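# Move red box into empty tray with two suction arms

## Task

Lift the red box out of the tray it starts in and set it down flat inside the empty tray, so it stays there on its own with no robot support. Every other box must remain inside its own tray, with none resting on or hanging over a tray wall, and that tray must be left undisturbed. Nothing may be put or knocked off the table. At the end, release suction and pull the tools away.

## Robot and tools

Robot: two arms, left_arm and right_arm, each ending in a vacuum suction cup. The tracked point on each tool is the cup point: the middle of the cup rim when nothing touches it. The cup opens along the cup point's +z axis. About 7 cm behind the rim the tool widens to roughly 8 cm sideways (body plus wrist camera), so watch clearances near tray walls. Cameras: cam_left_wrist and cam_right_wrist, both 616x616, listed in that order.

Frame: one shared scene frame. Origin on the table surface midway between the arms; +z up; +x away from the robots over the table; left_arm sits on the +y side. The names left and right do not refer to image sides. Positions are in metres, orientations are quaternions written w first (qw, qx, qy, qz). Reported positions can be a little off, worse at long reach.

Row format (used by both execute_actions and move): a flat list of 16 numbers, always covering both arms: left_arm x, y, z, qw, qx, qy, qz, left_gripper suction, then right_arm x, y, z, qw, qx, qy, qz, right_gripper suction. The seven pose numbers are an absolute target for that arm's cup point in the scene frame, not an offset. Each pose coordinate must lie within 0.6 m of the arm's last reported position along each of the cup point's own axes, or the call is rejected and nothing is sent. Suction is in [-1, 1]: 1 means full vacuum (about 55 kPa under ambient), smaller values a fraction of it, and 0.05 or less switches it off. Suction keeps its last value; to leave it unchanged, repeat it (a 0 is an active off command). To hold an arm still, repeat its exact full pose from the last result before it started staying, including the quaternion (do not copy a drifted reading later). To keep an orientation, resend the same target quaternion every row.

execute_actions: argument actions is a list with at most one item, plus optional pictures (true to get camera images). Empty list: no command, returns state and images. {"rows": [...], "steps": n}: 1 to 15 rows, n from 3 to 15 control steps of 1/30 s (default 15); one row per step, last row repeated if rows run out. {"steps": n} with no rows: a wait of up to 300 steps counted from the previous result, including time spent replying. Each step's command is clipped to within 70 mm and 16 degrees of the measured pose, so far targets need several actions; after an action the arm only continues to its last clipped pose. Three steps of each action are held over and run after the result is returned; the next action begins afterward. Only results with nothing held over show a Hand target line per arm.

move: target is one 16-number row as above; speed in m/s, 0.002 to 0.5 (default 0.25), turning capped at twice that in rad/s. Each cup point travels a straight line to its target, both arms finishing together, over 0.5 to 10 s (truncated at 10 s). It does not avoid obstacles or the other arm. Suction values are applied at the start. Actual motion can lag, wander and overshoot the speed, notably with an extended arm. The result includes a move: line with the outcome (done, off_target, moving, held, fault), any limits that acted (paced = pose clipped; held = some steps blocked, after which the arm may jump quickly), each cup point's distance to its target, and pictures.

wait: seconds from 0 to 10; sends nothing new. zoom_image: camera (cam_left_wrist or cam_right_wrist) and region [x0, y0, x1, y1] in pixels of that camera's last image, top-left origin, at most 504 by 504. finished_scene: scene, the number of the current scene; ends and grades it irreversibly.

Result lines: the state line gives each cup point's position and quaternion. suction_measured is the vacuum achieved (near 0 means no seal; sealed settles up to 0.15 below the command and may sag 0.04 between pump cycles). part_present turns 1 at 0.50 and back to 0 below 0.45. pose unreachable means a clearance check altered or blocked that arm's command; HELD marks steps where the row was not sent. MOTOR HOT warns of overheating; OVER-TEMPERATURE FAULT means the arm is braked until cool.

Picking: with suction on, press the 29 mm rim fully onto a smooth flat face of the box, away from edges, seams or holes. Under vacuum the cup compresses, so a held box rides up to 10 mm closer than the cup point suggests, and vacuum can lift a box off its support. To release, set the box down resting on the tray floor, switch suction off, then back away at least 15 mm. If the cup seals on the table, switch suction off to free it.

Cautions: arms are stiff; commanding even slightly beyond a firm contact can trigger a fault. Contact torque at a joint's load limit (waist, shoulder, elbow 142 N m; forearm roll, wrist pitch, wrist roll 35.6 N m) or an external force of 150 N stops that arm for 10 s, yielding to the contact. Faster moves hit harder. Avoid arm-to-arm collisions, dropping, slamming, shoving the other tray, and knocking anything off the table. Loose objects may occasionally get nudged by outside disturbances. Joint ranges (rad): waist ±3.491, shoulder ±3.140, elbow -1.187 to 4.328, forearm roll ±3.316, wrist pitch ±3.140, wrist roll ±3.927. The simulation keeps running while you compose replies, and holding loads heats motors.

Each tool is called after "Request:" as a command line: name --argument value for each argument, lists and objects as JSON in quotes; but a table of rows of numbers goes row by row, as --pt "numbers of a row", without its own name.

## Session

Request:
execute_actions --actions '[]'

Scene clock: 0.00 s of 4800.00 s.
left_arm: end_effector_position=(+0.5409, +0.4560, +0.3402) suction_measured=0.00 part_present=0 end_effector_quat_wxyz=(+0.002, -0.334, +0.943, +0.001) | right_arm: end_effector_position=(+0.4284, -0.3128, +0.3405) suction_measured=0.01 part_present=0 end_effector_quat_wxyz=(+0.001, +0.196, +0.981, +0.002)
Joint positions: left_arm=[ 0.263  0.129  0.191 -0.001 -1.628  0.259] | right_arm=[ 0.262  0.128  0.19  -0.002 -1.628 -0.785]
Joint velocities: left_arm=[ 0.     0.     0.    -0.    -0.     0.001] | right_arm=[-0.    -0.001  0.     0.001  0.001  0.   ]
Hand target (left_arm): +0.541, +0.456, +0.340; +0.002, -0.334, +0.943, +0.001
Hand target (right_arm): +0.428, -0.313, +0.340; +0.001, +0.196, +0.981, +0.002

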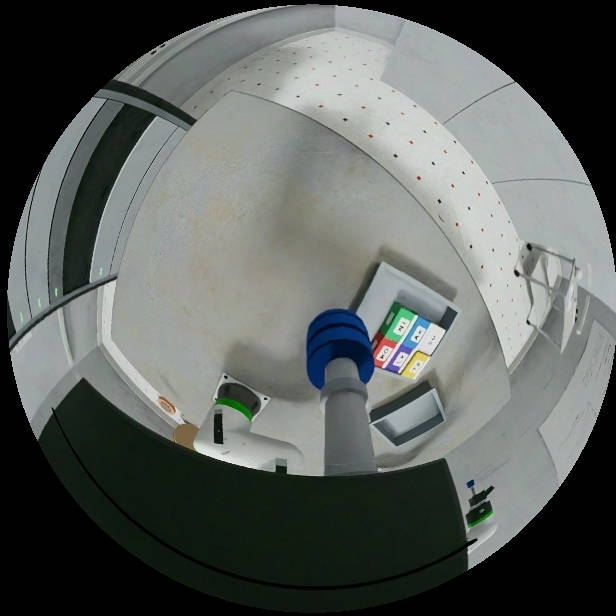

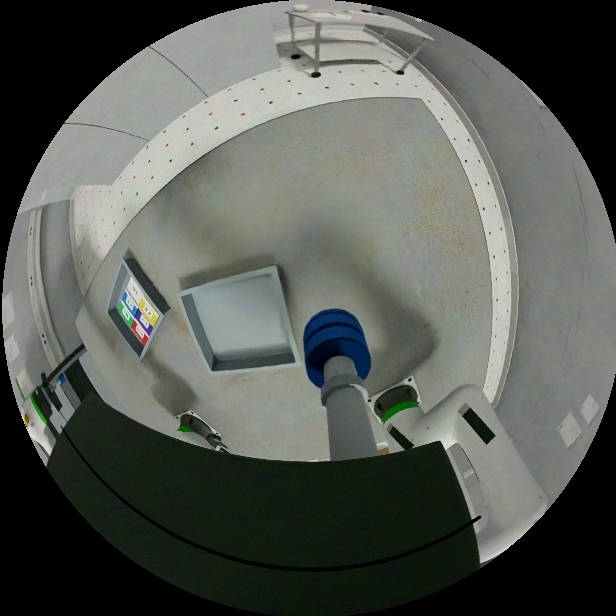

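Request:
move --target '[0.55,0.3,0.3,0,0,1,0,0,0.4284,-0.3128,0.3405,0.001,0.196,0.981,0.002,0]' --speed 0.4

Request:
zoom_image --camera "cam_left_wrist" --region '[200,150,500,450]'

Scene clock: 1.60 s of 4800.00 s.
left_arm: end_effector_position=(+0.5501, +0.3000, +0.3000) suction_measured=0.00 part_present=0 end_effector_quat_wxyz=(+0.000, -0.000, +1.000, -0.000) | right_arm: end_effector_position=(+0.4284, -0.3128, +0.3405) suction_measured=0.01 part_present=0 end_effector_quat_wxyz=(+0.001, +0.196, +0.981, +0.002)
Joint positions: left_arm=[-0.051  0.152  0.122  0.001 -1.54  -0.107] | right_arm=[ 0.262  0.129  0.191 -0.002 -1.629 -0.786]
Joint velocities: left_arm=[-0.001  0.    -0.001 -0.     0.    -0.001] | right_arm=[ 0.    -0.001 -0.     0.    -0.     0.001]
Hand target (left_arm): +0.550, +0.300, +0.300; +0.000, +0.000, +1.000, -0.000
Hand target (right_arm): +0.428, -0.313, +0.340; +0.001, +0.196, +0.981, +0.002
Off the commanded pose (left_arm): 0.000 m, 0 deg.
Off the commanded pose (right_arm): 0.000 m, 0 deg.
Kept back: nothing.
move: done

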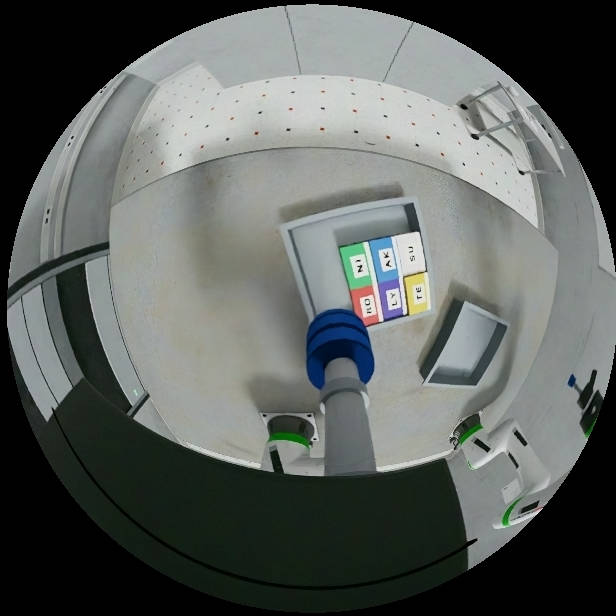

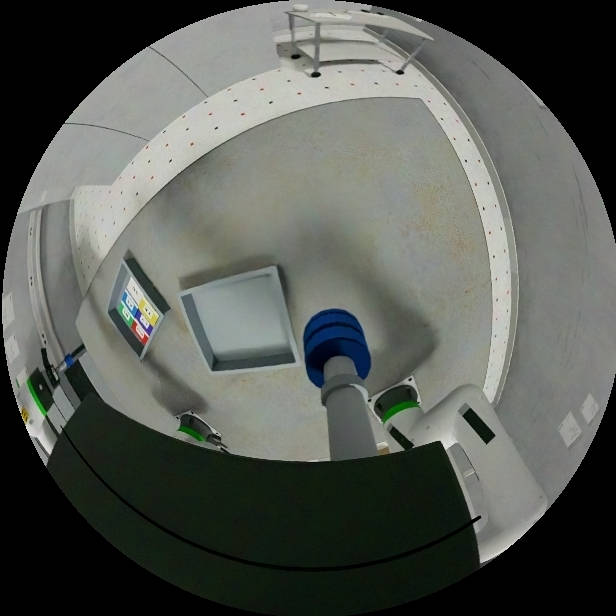

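Region (200, 150, 500, 450) of cam_left_wrist's 616x616 image, scaled by 1.680, with more detail than that image has.

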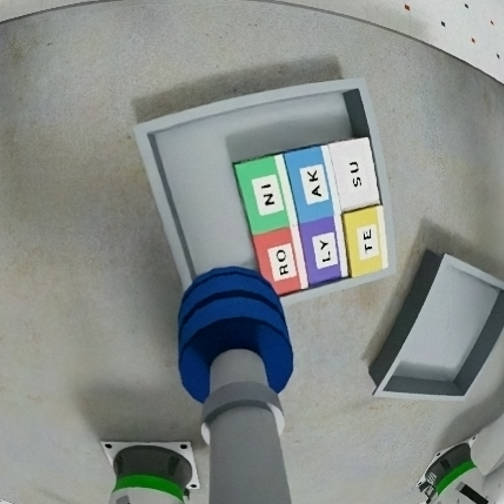

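Request:
move --target '[0.55,0.2,0.3,0,0,1,0,0,0.4284,-0.3128,0.3405,0.001,0.196,0.981,0.002,0]' --speed 0.4

Request:
move --target '[0.55,0.2,0.2,0,0,1,0,0,0.4284,-0.3128,0.3405,0.001,0.196,0.981,0.002,0]' --speed 0.4

Scene clock: 2.67 s of 4800.00 s.
left_arm: end_effector_position=(+0.5501, +0.2000, +0.3001) suction_measured=0.00 part_present=0 end_effector_quat_wxyz=(+0.000, -0.000, +1.000, -0.000) | right_arm: end_effector_position=(+0.4284, -0.3128, +0.3405) suction_measured=0.01 part_present=0 end_effector_quat_wxyz=(+0.001, +0.196, +0.981, +0.002)
Joint positions: left_arm=[-0.25   0.214  0.195  0.001 -1.551  0.092] | right_arm=[ 0.262  0.129  0.191 -0.002 -1.629 -0.786]
Joint velocities: left_arm=[-0.001  0.001  0.001 -0.    -0.     0.   ] | right_arm=[ 0.    -0.001  0.     0.001 -0.    -0.   ]
Hand target (left_arm): +0.550, +0.200, +0.300; +0.000, -0.000, +1.000, -0.000
Hand target (right_arm): +0.428, -0.313, +0.341; +0.001, +0.196, +0.981, +0.002
Off the commanded pose (left_arm): 0.000 m, 0 deg.
Off the commanded pose (right_arm): 0.000 m, 0 deg.
Kept back: nothing.
move: done

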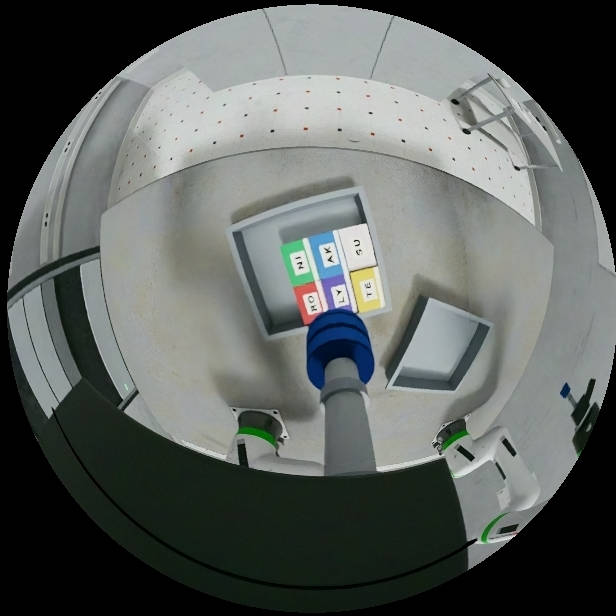

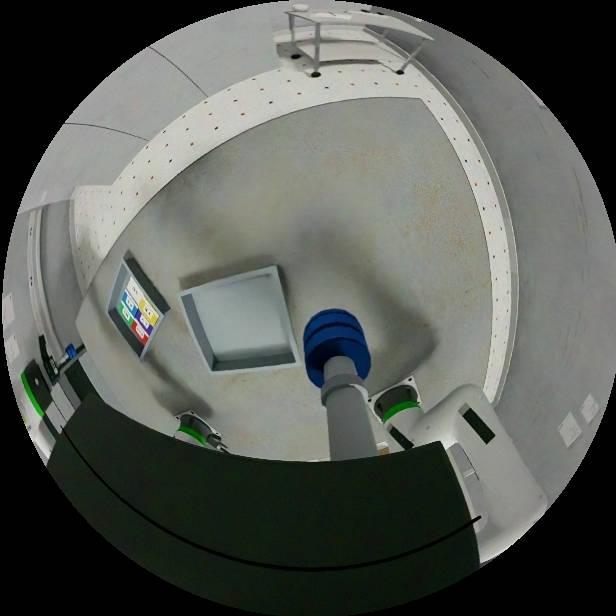

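Scene clock: 3.47 s of 4800.00 s.
left_arm: end_effector_position=(+0.5500, +0.2000, +0.2001) suction_measured=0.00 part_present=0 end_effector_quat_wxyz=(+0.000, +0.000, +1.000, -0.000) | right_arm: end_effector_position=(+0.4284, -0.3128, +0.3405) suction_measured=0.01 part_present=0 end_effector_quat_wxyz=(+0.001, +0.196, +0.981, +0.002)
Joint positions: left_arm=[-0.25   0.247 -0.     0.    -1.324  0.092] | right_arm=[ 0.262  0.129  0.191 -0.002 -1.629 -0.786]
Joint velocities: left_arm=[ 0.001  0.001  0.001 -0.     0.001 -0.001] | right_arm=[ 0.    -0.001  0.    -0.     0.001  0.001]
Hand target (left_arm): +0.550, +0.200, +0.200; -0.000, +0.000, +1.000, -0.000
Hand target (right_arm): +0.428, -0.313, +0.340; +0.001, +0.196, +0.981, +0.002
Off the commanded pose (left_arm): 0.000 m, 0 deg.
Off the commanded pose (right_arm): 0.000 m, 0 deg.
Kept back: nothing.
move: done

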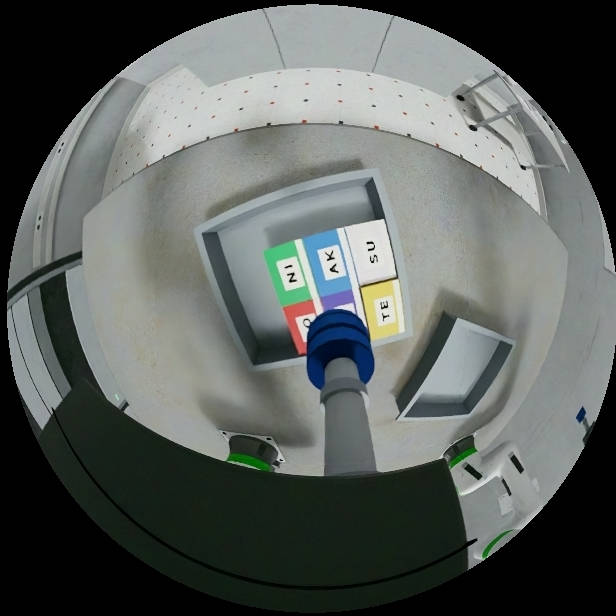

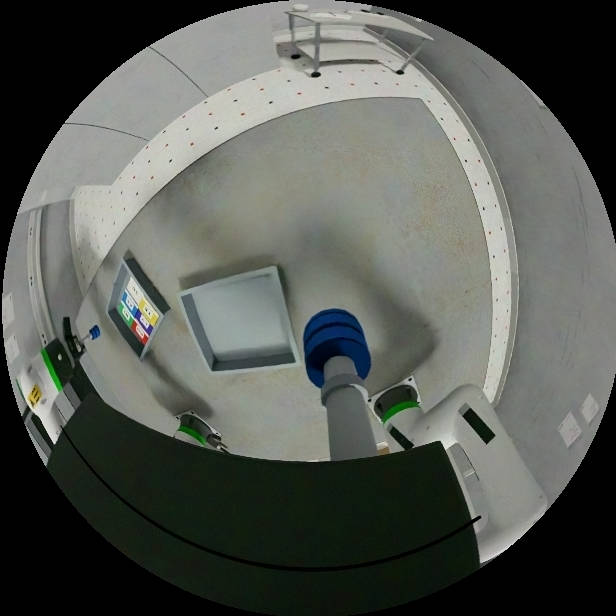

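Request:
move --target '[0.42,0.22,0.2,0,0,1,0,0,0.4284,-0.3128,0.3405,0.001,0.196,0.981,0.002,0]' --speed 0.4

Request:
move --target '[0.42,0.22,0.13,0,0,1,0,0,0.4284,-0.3128,0.3405,0.001,0.196,0.981,0.002,0]' --speed 0.3

Scene clock: 4.63 s of 4800.00 s.
left_arm: end_effector_position=(+0.4200, +0.2200, +0.1997) suction_measured=0.00 part_present=0 end_effector_quat_wxyz=(-0.000, +0.000, +1.000, +0.000) | right_arm: end_effector_position=(+0.4284, -0.3128, +0.3405) suction_measured=0.01 part_present=0 end_effector_quat_wxyz=(+0.001, +0.196, +0.981, +0.002)
Joint positions: left_arm=[-0.229 -0.075 -0.349 -0.    -1.296  0.071] | right_arm=[ 0.262  0.129  0.191 -0.002 -1.629 -0.786]
Joint velocities: left_arm=[ 0.    -0.002 -0.001  0.001 -0.    -0.   ] | right_arm=[ 0.    -0.     0.     0.    -0.002 -0.   ]
Hand target (left_arm): +0.420, +0.220, +0.200; -0.000, +0.000, +1.000, +0.000
Hand target (right_arm): +0.428, -0.313, +0.340; +0.001, +0.196, +0.981, +0.002
Off the commanded pose (left_arm): 0.000 m, 0 deg.
Off the commanded pose (right_arm): 0.000 m, 0 deg.
Kept back: nothing.
move: done

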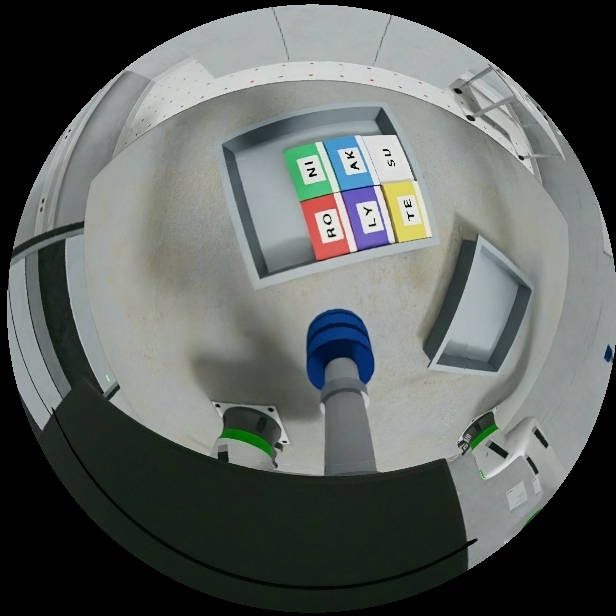

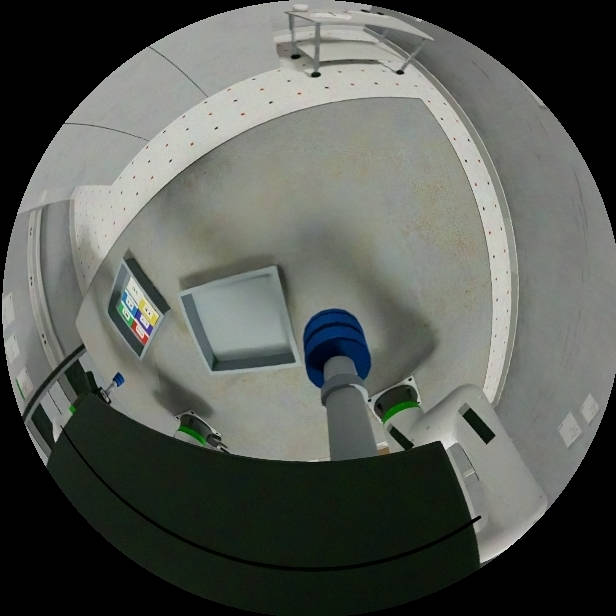

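Scene clock: 5.43 s of 4800.00 s.
left_arm: end_effector_position=(+0.4200, +0.2200, +0.1301) suction_measured=0.00 part_present=0 end_effector_quat_wxyz=(+0.000, +0.000, +1.000, -0.000) | right_arm: end_effector_position=(+0.4284, -0.3128, +0.3405) suction_measured=0.01 part_present=0 end_effector_quat_wxyz=(+0.001, +0.196, +0.981, +0.002)
Joint positions: left_arm=[-0.229 -0.009 -0.46   0.    -1.12   0.071] | right_arm=[ 0.262  0.129  0.191 -0.002 -1.629 -0.786]
Joint velocities: left_arm=[-0.     0.001  0.001  0.     0.001  0.   ] | right_arm=[-0.001 -0.    -0.    -0.    -0.001  0.   ]
Hand target (left_arm): +0.420, +0.220, +0.130; -0.000, +0.000, +1.000, -0.000
Hand target (right_arm): +0.428, -0.313, +0.340; +0.001, +0.196, +0.981, +0.002
Off the commanded pose (left_arm): 0.000 m, 0 deg.
Off the commanded pose (right_arm): 0.000 m, 0 deg.
Kept back: nothing.
move: done

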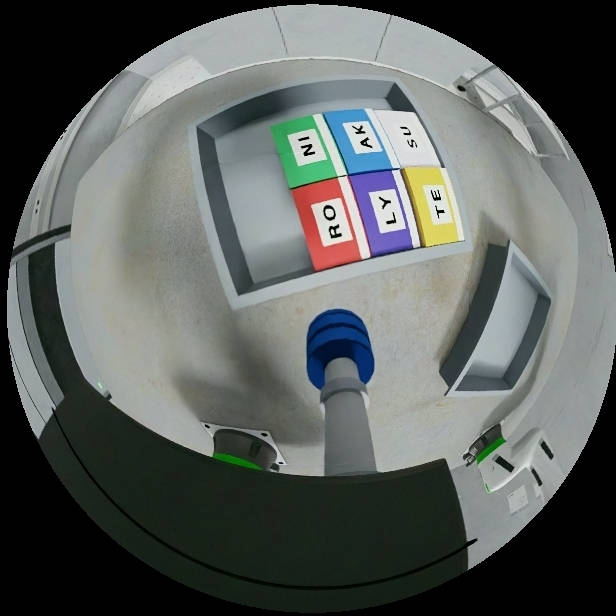

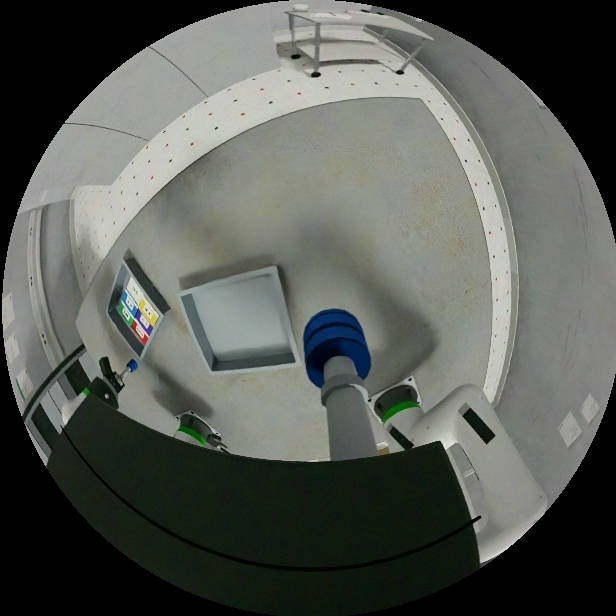

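Request:
move --target '[0.485,0.22,0.11,0,0,1,0,0,0.4284,-0.3128,0.3405,0.001,0.196,0.981,0.002,0]' --speed 0.2

Request:
zoom_image --camera "cam_right_wrist" --region '[60,240,220,400]'

Scene clock: 6.47 s of 4800.00 s.
left_arm: end_effector_position=(+0.4850, +0.2200, +0.1102) suction_measured=0.00 part_present=0 end_effector_quat_wxyz=(+0.000, +0.000, +1.000, -0.000) | right_arm: end_effector_position=(+0.4284, -0.3128, +0.3405) suction_measured=0.01 part_present=0 end_effector_quat_wxyz=(+0.001, +0.196, +0.981, +0.002)
Joint positions: left_arm=[-0.219  0.164 -0.324 -0.    -1.082  0.061] | right_arm=[ 0.262  0.129  0.191 -0.002 -1.629 -0.786]
Joint velocities: left_arm=[-0.001  0.001 -0.001 -0.001 -0.     0.002] | right_arm=[-0.     0.001 -0.    -0.001  0.001 -0.002]
Hand target (left_arm): +0.485, +0.220, +0.110; -0.000, +0.000, +1.000, +0.000
Hand target (right_arm): +0.428, -0.313, +0.340; +0.001, +0.196, +0.981, +0.002
Off the commanded pose (left_arm): 0.000 m, 0 deg.
Off the commanded pose (right_arm): 0.000 m, 0 deg.
Kept back: nothing.
move: done

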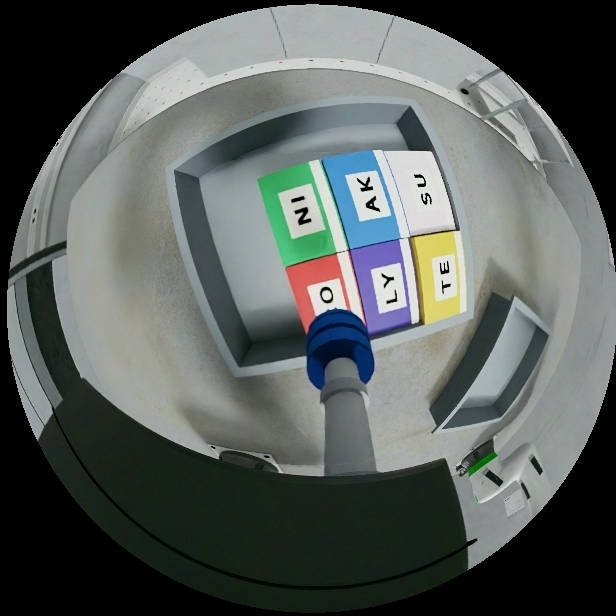

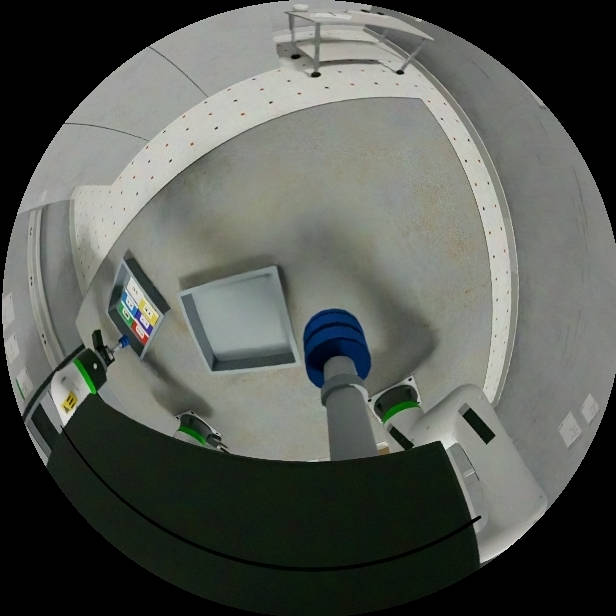

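Region (60, 240, 220, 400) of cam_right_wrist's 616x616 image, scaled by 3.150, with more detail than that image has.

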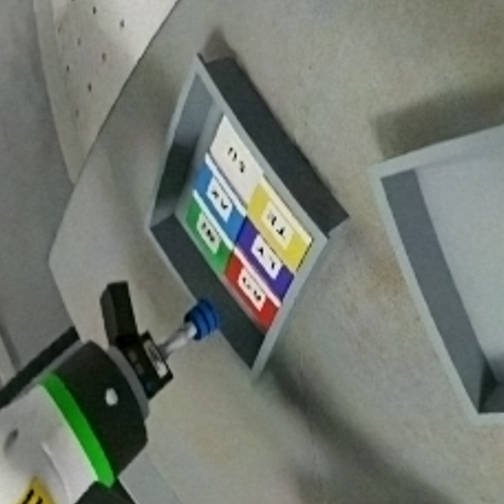

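Request:
move --target '[0.48,0.222,0.08,0,0,1,0,0,0.4284,-0.3128,0.3405,0.001,0.196,0.981,0.002,0]' --speed 0.08

Request:
zoom_image --camera "cam_right_wrist" --region '[90,270,190,370]'

Scene clock: 7.47 s of 4800.00 s.
left_arm: end_effector_position=(+0.4800, +0.2220, +0.0800) suction_measured=0.00 part_present=0 end_effector_quat_wxyz=(+0.000, +0.000, +1.000, -0.000) | right_arm: end_effector_position=(+0.4284, -0.3128, +0.3405) suction_measured=0.01 part_present=0 end_effector_quat_wxyz=(+0.001, +0.196, +0.981, +0.002)
Joint positions: left_arm=[-0.215  0.191 -0.373  0.    -1.006  0.057] | right_arm=[ 0.262  0.129  0.191 -0.002 -1.629 -0.786]
Joint velocities: left_arm=[-0.     0.     0.     0.001  0.001  0.   ] | right_arm=[ 0.    -0.001 -0.     0.    -0.001  0.001]
Hand target (left_arm): +0.480, +0.222, +0.080; -0.000, +0.000, +1.000, -0.000
Hand target (right_arm): +0.428, -0.313, +0.340; +0.001, +0.196, +0.981, +0.002
Off the commanded pose (left_arm): 0.000 m, 0 deg.
Off the commanded pose (right_arm): 0.000 m, 0 deg.
Kept back: nothing.
move: done

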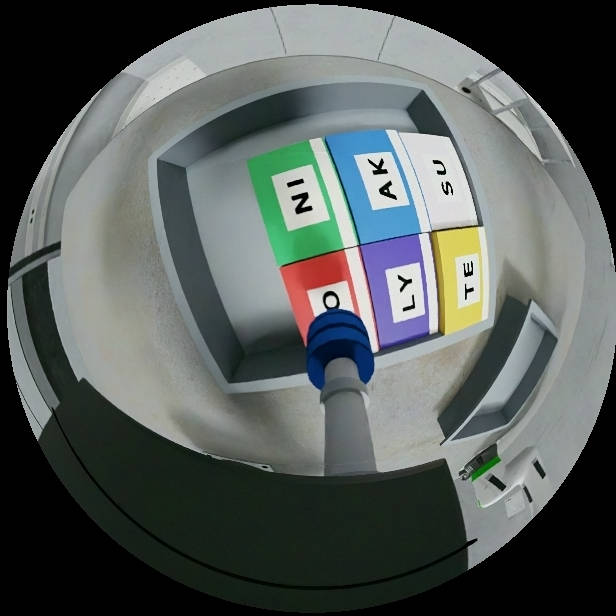

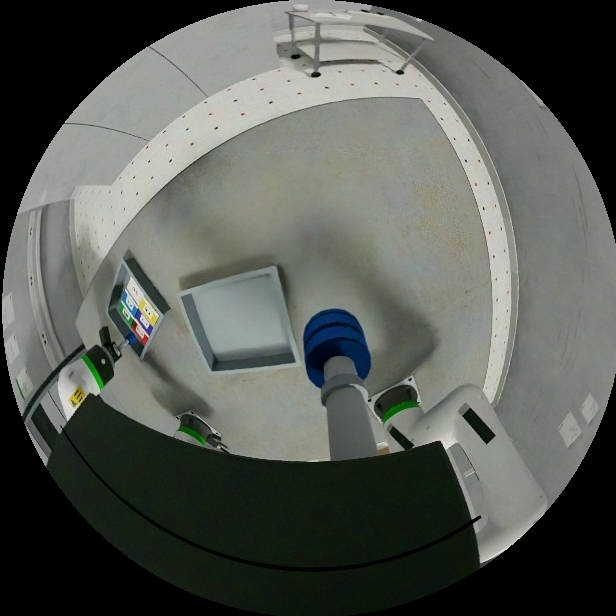

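Region (90, 270, 190, 370) of cam_right_wrist's 616x616 image, scaled by 5.040, with more detail than that image has.

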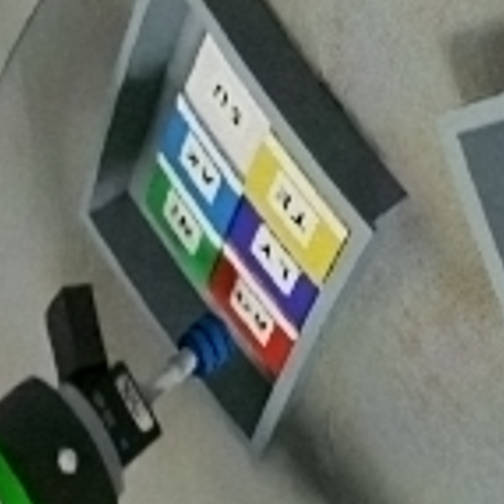

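Request:
move --target '[0.48,0.222,0.056,0,0,1,0,1,0.4284,-0.3128,0.3405,0.001,0.196,0.981,0.002,0]' --speed 0.04

Scene clock: 8.57 s of 4800.00 s.
left_arm: end_effector_position=(+0.4800, +0.2220, +0.0560) suction_measured=0.00 part_present=0 end_effector_quat_wxyz=(+0.000, +0.000, +1.000, +0.000) | right_arm: end_effector_position=(+0.4284, -0.3128, +0.3405) suction_measured=0.01 part_present=0 end_effector_quat_wxyz=(+0.001, +0.196, +0.981, +0.002)
Joint positions: left_arm=[-0.215  0.226 -0.397 -0.    -0.947  0.057] | right_arm=[ 0.262  0.129  0.191 -0.002 -1.629 -0.786]
Joint velocities: left_arm=[-0.     0.001 -0.001 -0.     0.001 -0.   ] | right_arm=[-0.  0.  0.  0.  0.  0.]
Hand target (left_arm): +0.480, +0.222, +0.056; -0.000, +0.000, +1.000, -0.000
Hand target (right_arm): +0.428, -0.313, +0.341; +0.001, +0.196, +0.981, +0.002
Off the commanded pose (left_arm): 0.000 m, 0 deg.
Off the commanded pose (right_arm): 0.000 m, 0 deg.
Kept back: nothing.
move: done

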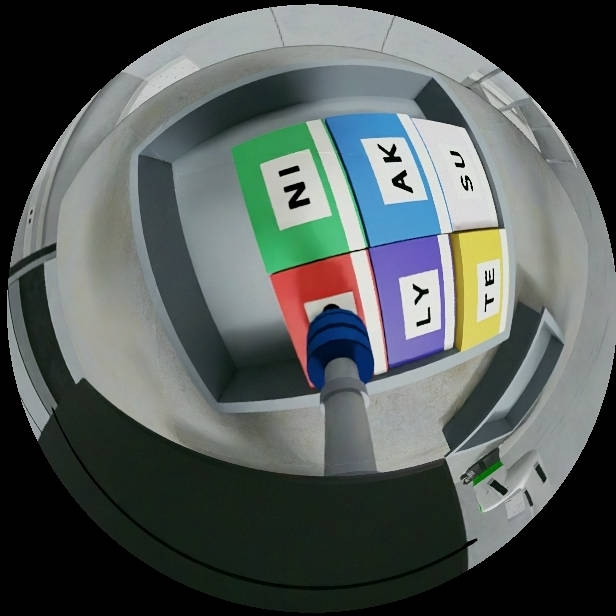

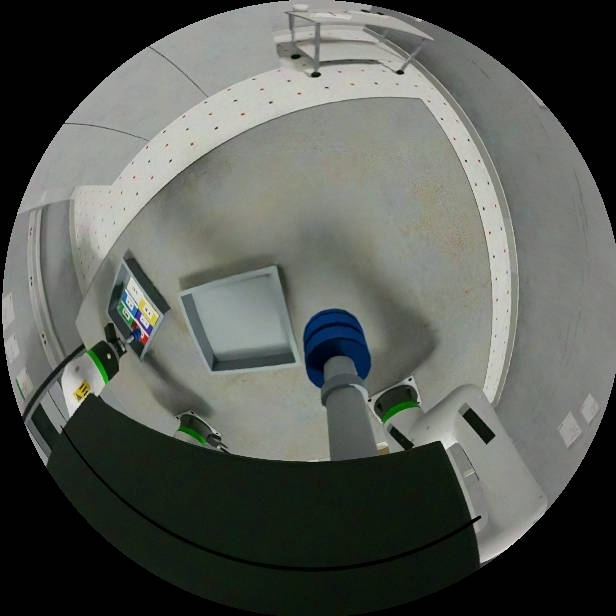

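Request:
move --target '[0.481,0.224,0.042,0,0,1,0,1,0.4284,-0.3128,0.3405,0.001,0.196,0.981,0.002,0]' --speed 0.025

Scene clock: 9.63 s of 4800.00 s.
left_arm: end_effector_position=(+0.4810, +0.2240, +0.0420) suction_measured=0.59 part_present=1 end_effector_quat_wxyz=(+0.000, +0.000, +1.000, +0.000) | right_arm: end_effector_position=(+0.4284, -0.3128, +0.3405) suction_measured=0.01 part_present=0 end_effector_quat_wxyz=(+0.001, +0.196, +0.981, +0.002)
Joint positions: left_arm=[-0.21   0.249 -0.409 -0.    -0.913  0.052] | right_arm=[ 0.262  0.129  0.191 -0.002 -1.629 -0.786]
Joint velocities: left_arm=[ 0.     0.    -0.001  0.     0.     0.   ] | right_arm=[ 0.001  0.001 -0.    -0.    -0.001  0.001]
Hand target (left_arm): +0.481, +0.224, +0.042; -0.000, +0.000, +1.000, -0.000
Hand target (right_arm): +0.428, -0.313, +0.340; +0.001, +0.196, +0.981, +0.002
Off the commanded pose (left_arm): 0.000 m, 0 deg.
Off the commanded pose (right_arm): 0.000 m, 0 deg.
Kept back: nothing.
move: done

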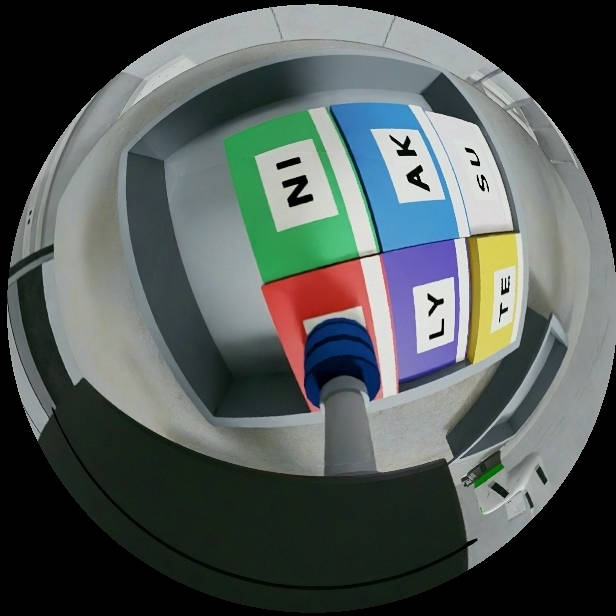

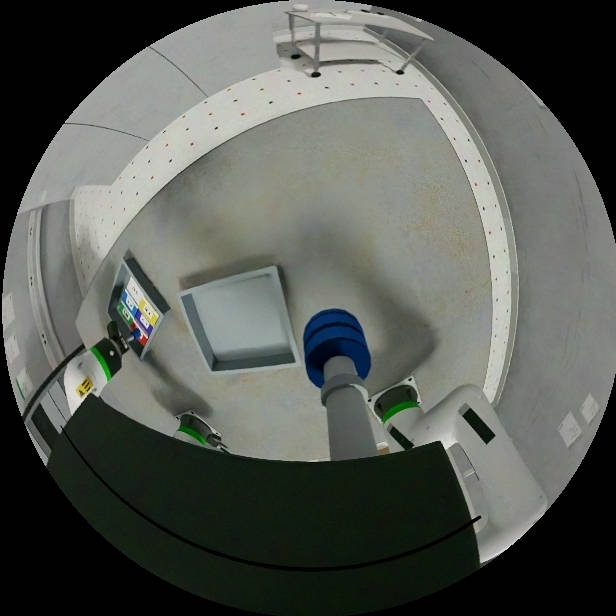

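Request:
move --target '[0.480,0.227,0.15,0,0,1,0,1,0.38,-0.45,0.3405,0.001,0.196,0.981,0.002,0]' --speed 0.12

Request:
move --target '[0.375,-0.07,0.15,0,0,1,0,1,0.38,-0.45,0.3405,0.001,0.196,0.981,0.002,0]' --speed 0.25

Scene clock: 11.43 s of 4800.00 s.
left_arm: end_effector_position=(+0.4800, +0.2270, +0.1499) suction_measured=0.90 part_present=1 end_effector_quat_wxyz=(-0.000, -0.000, +1.000, +0.000) | right_arm: end_effector_position=(+0.3800, -0.4499, +0.3404) suction_measured=0.01 part_present=0 end_effector_quat_wxyz=(+0.002, +0.196, +0.981, +0.002)
Joint positions: left_arm=[-0.204  0.104 -0.291 -0.    -1.176  0.046] | right_arm=[-0.001  0.009  0.063 -0.002 -1.621 -0.523]
Joint velocities: left_arm=[ 0.    -0.     0.    -0.    -0.    -0.001] | right_arm=[-0.001 -0.001 -0.     0.001  0.001  0.   ]
Hand target (left_arm): +0.480, +0.227, +0.150; +0.000, -0.000, +1.000, +0.000
Hand target (right_arm): +0.380, -0.450, +0.340; +0.001, +0.196, +0.981, +0.002
Off the commanded pose (left_arm): 0.000 m, 0 deg.
Off the commanded pose (right_arm): 0.000 m, 0 deg.
Kept back: nothing.
move: done

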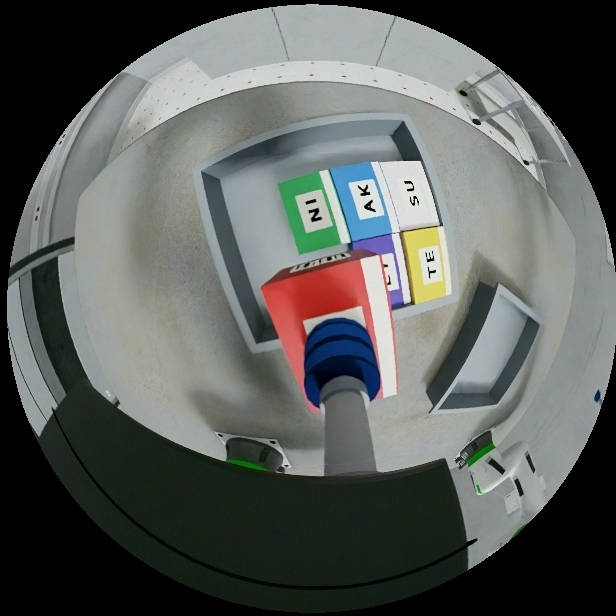

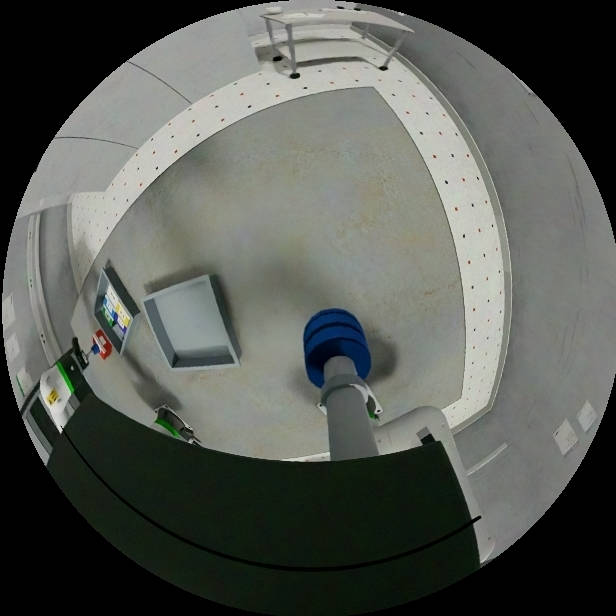

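Scene clock: 13.13 s of 4800.00 s.
left_arm: end_effector_position=(+0.3752, -0.0702, +0.1502) suction_measured=0.90 part_present=1 end_effector_quat_wxyz=(-0.000, -0.000, +1.000, -0.001) | right_arm: end_effector_position=(+0.3800, -0.4500, +0.3405) suction_measured=0.01 part_present=0 end_effector_quat_wxyz=(+0.001, +0.196, +0.981, +0.002)
Joint positions: left_arm=[-0.858  0.332 -0.012  0.002 -1.225  0.699] | right_arm=[-0.002  0.01   0.065 -0.003 -1.622 -0.522]
Joint velocities: left_arm=[-0.001  0.001  0.003 -0.    -0.    -0.   ] | right_arm=[-0.    -0.     0.     0.001 -0.001 -0.001]
Hand target (left_arm): +0.375, -0.070, +0.150; -0.000, -0.000, +1.000, -0.001
Hand target (right_arm): +0.380, -0.450, +0.341; +0.001, +0.196, +0.981, +0.002
Off the commanded pose (left_arm): 0.000 m, 0 deg.
Off the commanded pose (right_arm): 0.000 m, 0 deg.
Kept back: nothing.
move: done

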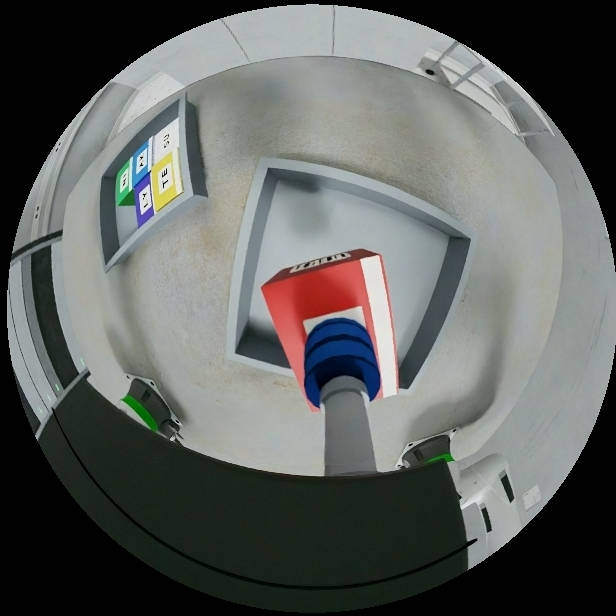

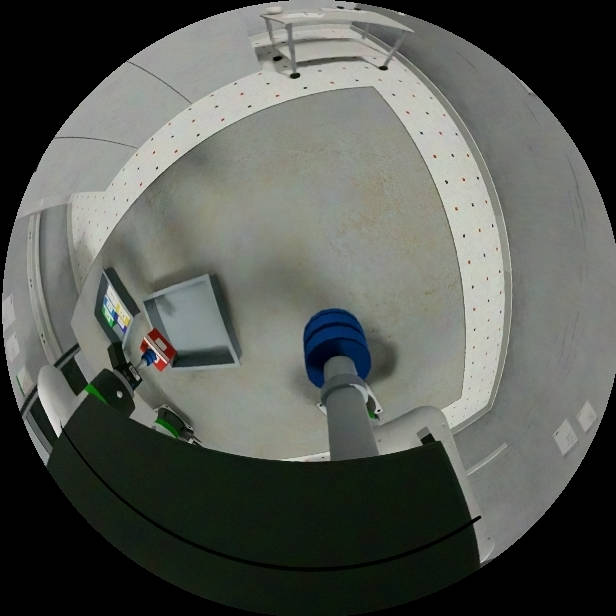

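Request:
move --target '[0.385,-0.085,0.055,0,0,1,0,1,0.38,-0.45,0.3405,0.001,0.196,0.981,0.002,0]' --speed 0.15

Request:
move --target '[0.385,-0.085,0.039,0,0,1,0,1,0.38,-0.45,0.3405,0.001,0.196,0.981,0.002,0]' --speed 0.03

Request:
execute_actions --actions '[{"rows":[[0.385,-0.085,0.039,0,0,1,0,0,0.38,-0.45,0.3405,0.001,0.196,0.981,0.002,0]],"steps":15}]' --pictures true

Scene clock: 14.40 s of 4800.00 s.
left_arm: end_effector_position=(+0.3850, -0.0850, +0.0551) suction_measured=0.90 part_present=1 end_effector_quat_wxyz=(-0.000, +0.000, +1.000, -0.000) | right_arm: end_effector_position=(+0.3800, -0.4500, +0.3405) suction_measured=0.01 part_present=0 end_effector_quat_wxyz=(+0.001, +0.196, +0.981, +0.002)
Joint positions: left_arm=[-0.868  0.472 -0.058  0.    -1.04   0.71 ] | right_arm=[-0.002  0.01   0.065 -0.003 -1.622 -0.522]
Joint velocities: left_arm=[-0.     0.001 -0.     0.     0.     0.001] | right_arm=[ 0.001  0.    -0.     0.001  0.001  0.   ]
Hand target (left_arm): +0.385, -0.085, +0.055; -0.000, +0.000, +1.000, -0.000
Hand target (right_arm): +0.380, -0.450, +0.340; +0.001, +0.196, +0.981, +0.002
Off the commanded pose (left_arm): 0.000 m, 0 deg.
Off the commanded pose (right_arm): 0.000 m, 0 deg.
Kept back: nothing.
move: done

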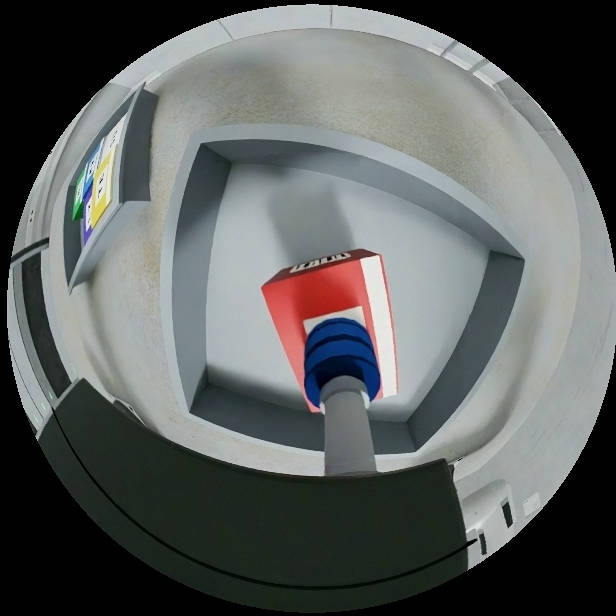

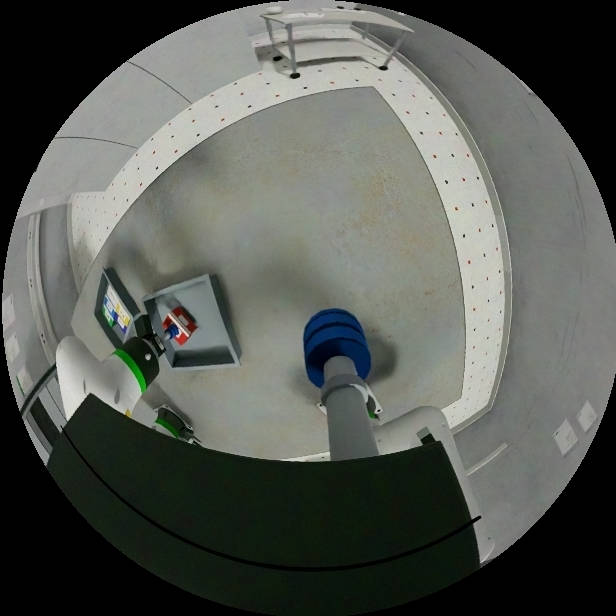

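Scene clock: 15.20 s of 4800.00 s.
left_arm: end_effector_position=(+0.3850, -0.0850, +0.0390) suction_measured=0.90 part_present=1 end_effector_quat_wxyz=(+0.000, +0.000, +1.000, -0.000) | right_arm: end_effector_position=(+0.3800, -0.4500, +0.3405) suction_measured=0.01 part_present=0 end_effector_quat_wxyz=(+0.001, +0.196, +0.981, +0.002)
Joint positions: left_arm=[-0.868  0.493 -0.071 -0.    -1.007  0.71 ] | right_arm=[-0.002  0.01   0.065 -0.003 -1.622 -0.522]
Joint velocities: left_arm=[-0.     0.    -0.002  0.001  0.001  0.   ] | right_arm=[-0.     0.    -0.    -0.001 -0.    -0.001]
Hand target (left_arm): +0.385, -0.085, +0.039; -0.000, +0.000, +1.000, -0.000
Hand target (right_arm): +0.380, -0.450, +0.340; +0.001, +0.196, +0.981, +0.002
Off the commanded pose (left_arm): 0.000 m, 0 deg.
Off the commanded pose (right_arm): 0.000 m, 0 deg.
Kept back: nothing.
move: done

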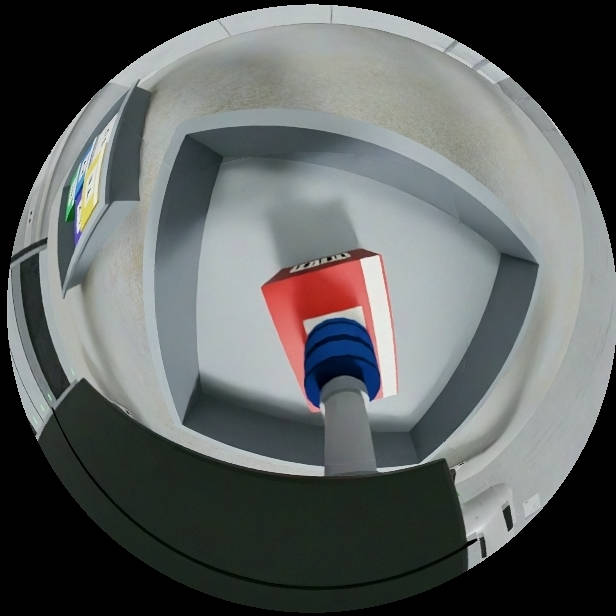

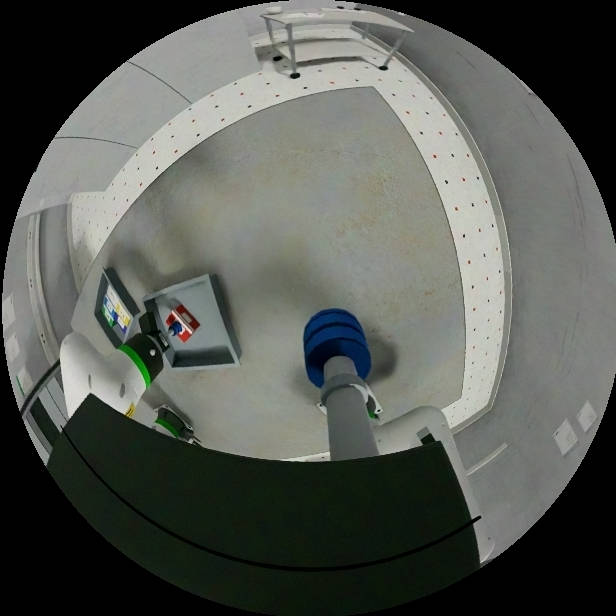

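Scene clock: 15.60 s of 4800.00 s.
left_arm: end_effector_position=(+0.3850, -0.0850, +0.0390) suction_measured=0.00 part_present=0 end_effector_quat_wxyz=(+0.000, +0.000, +1.000, -0.000) | right_arm: end_effector_position=(+0.3800, -0.4500, +0.3405) suction_measured=0.01 part_present=0 end_effector_quat_wxyz=(+0.001, +0.196, +0.981, +0.002)
Joint positions: left_arm=[-0.868  0.493 -0.071 -0.    -1.007  0.71 ] | right_arm=[-0.002  0.01   0.065 -0.003 -1.622 -0.522]
Joint velocities: left_arm=[-0. -0. -0.  0.  0. -0.] | right_arm=[-0.    -0.    -0.    -0.     0.001  0.   ]
Steps of this call (steps 1 to 12: the first 12 steps of this action). Readings (end_effector_position | what the end effector reports):
1: left_arm (+0.3850, -0.0850, +0.0390) | right_arm (+0.3800, -0.4500, +0.3405) | left_arm suction_measured=0.03 part_present=0 | right_arm suction_measured=0.01 part_present=0
2: left_arm (+0.3850, -0.0850, +0.0390) | right_arm (+0.3800, -0.4500, +0.3405) | left_arm suction_measured=0.00 part_present=0 | right_arm suction_measured=0.01 part_present=0
4: left_arm (+0.3850, -0.0850, +0.0390) | right_arm (+0.3800, -0.4500, +0.3405) | left_arm suction_measured=0.00 part_present=0 | right_arm suction_measured=0.01 part_present=0
8: left_arm (+0.3850, -0.0850, +0.0390) | right_arm (+0.3800, -0.4500, +0.3405) | left_arm suction_measured=0.00 part_present=0 | right_arm suction_measured=0.01 part_present=0
12: the state above

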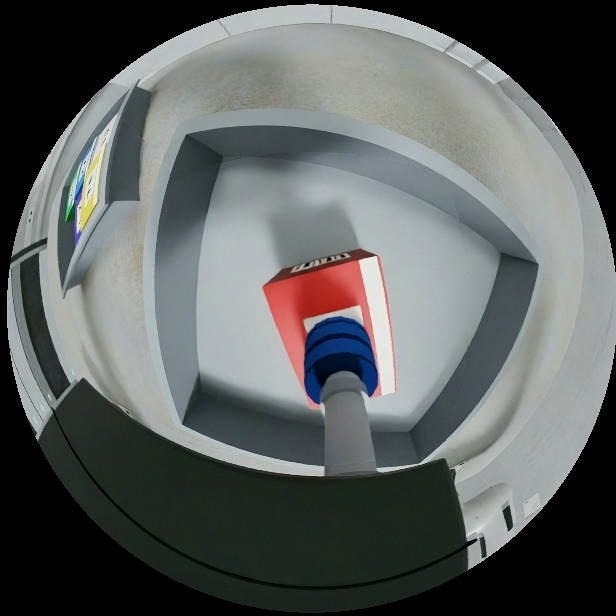

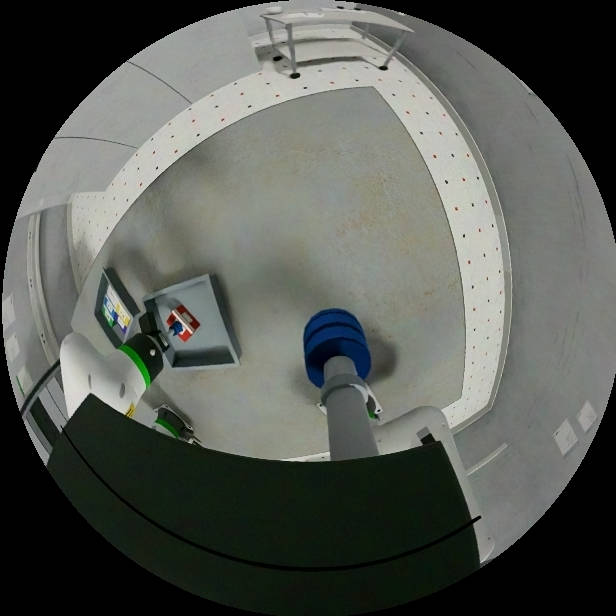

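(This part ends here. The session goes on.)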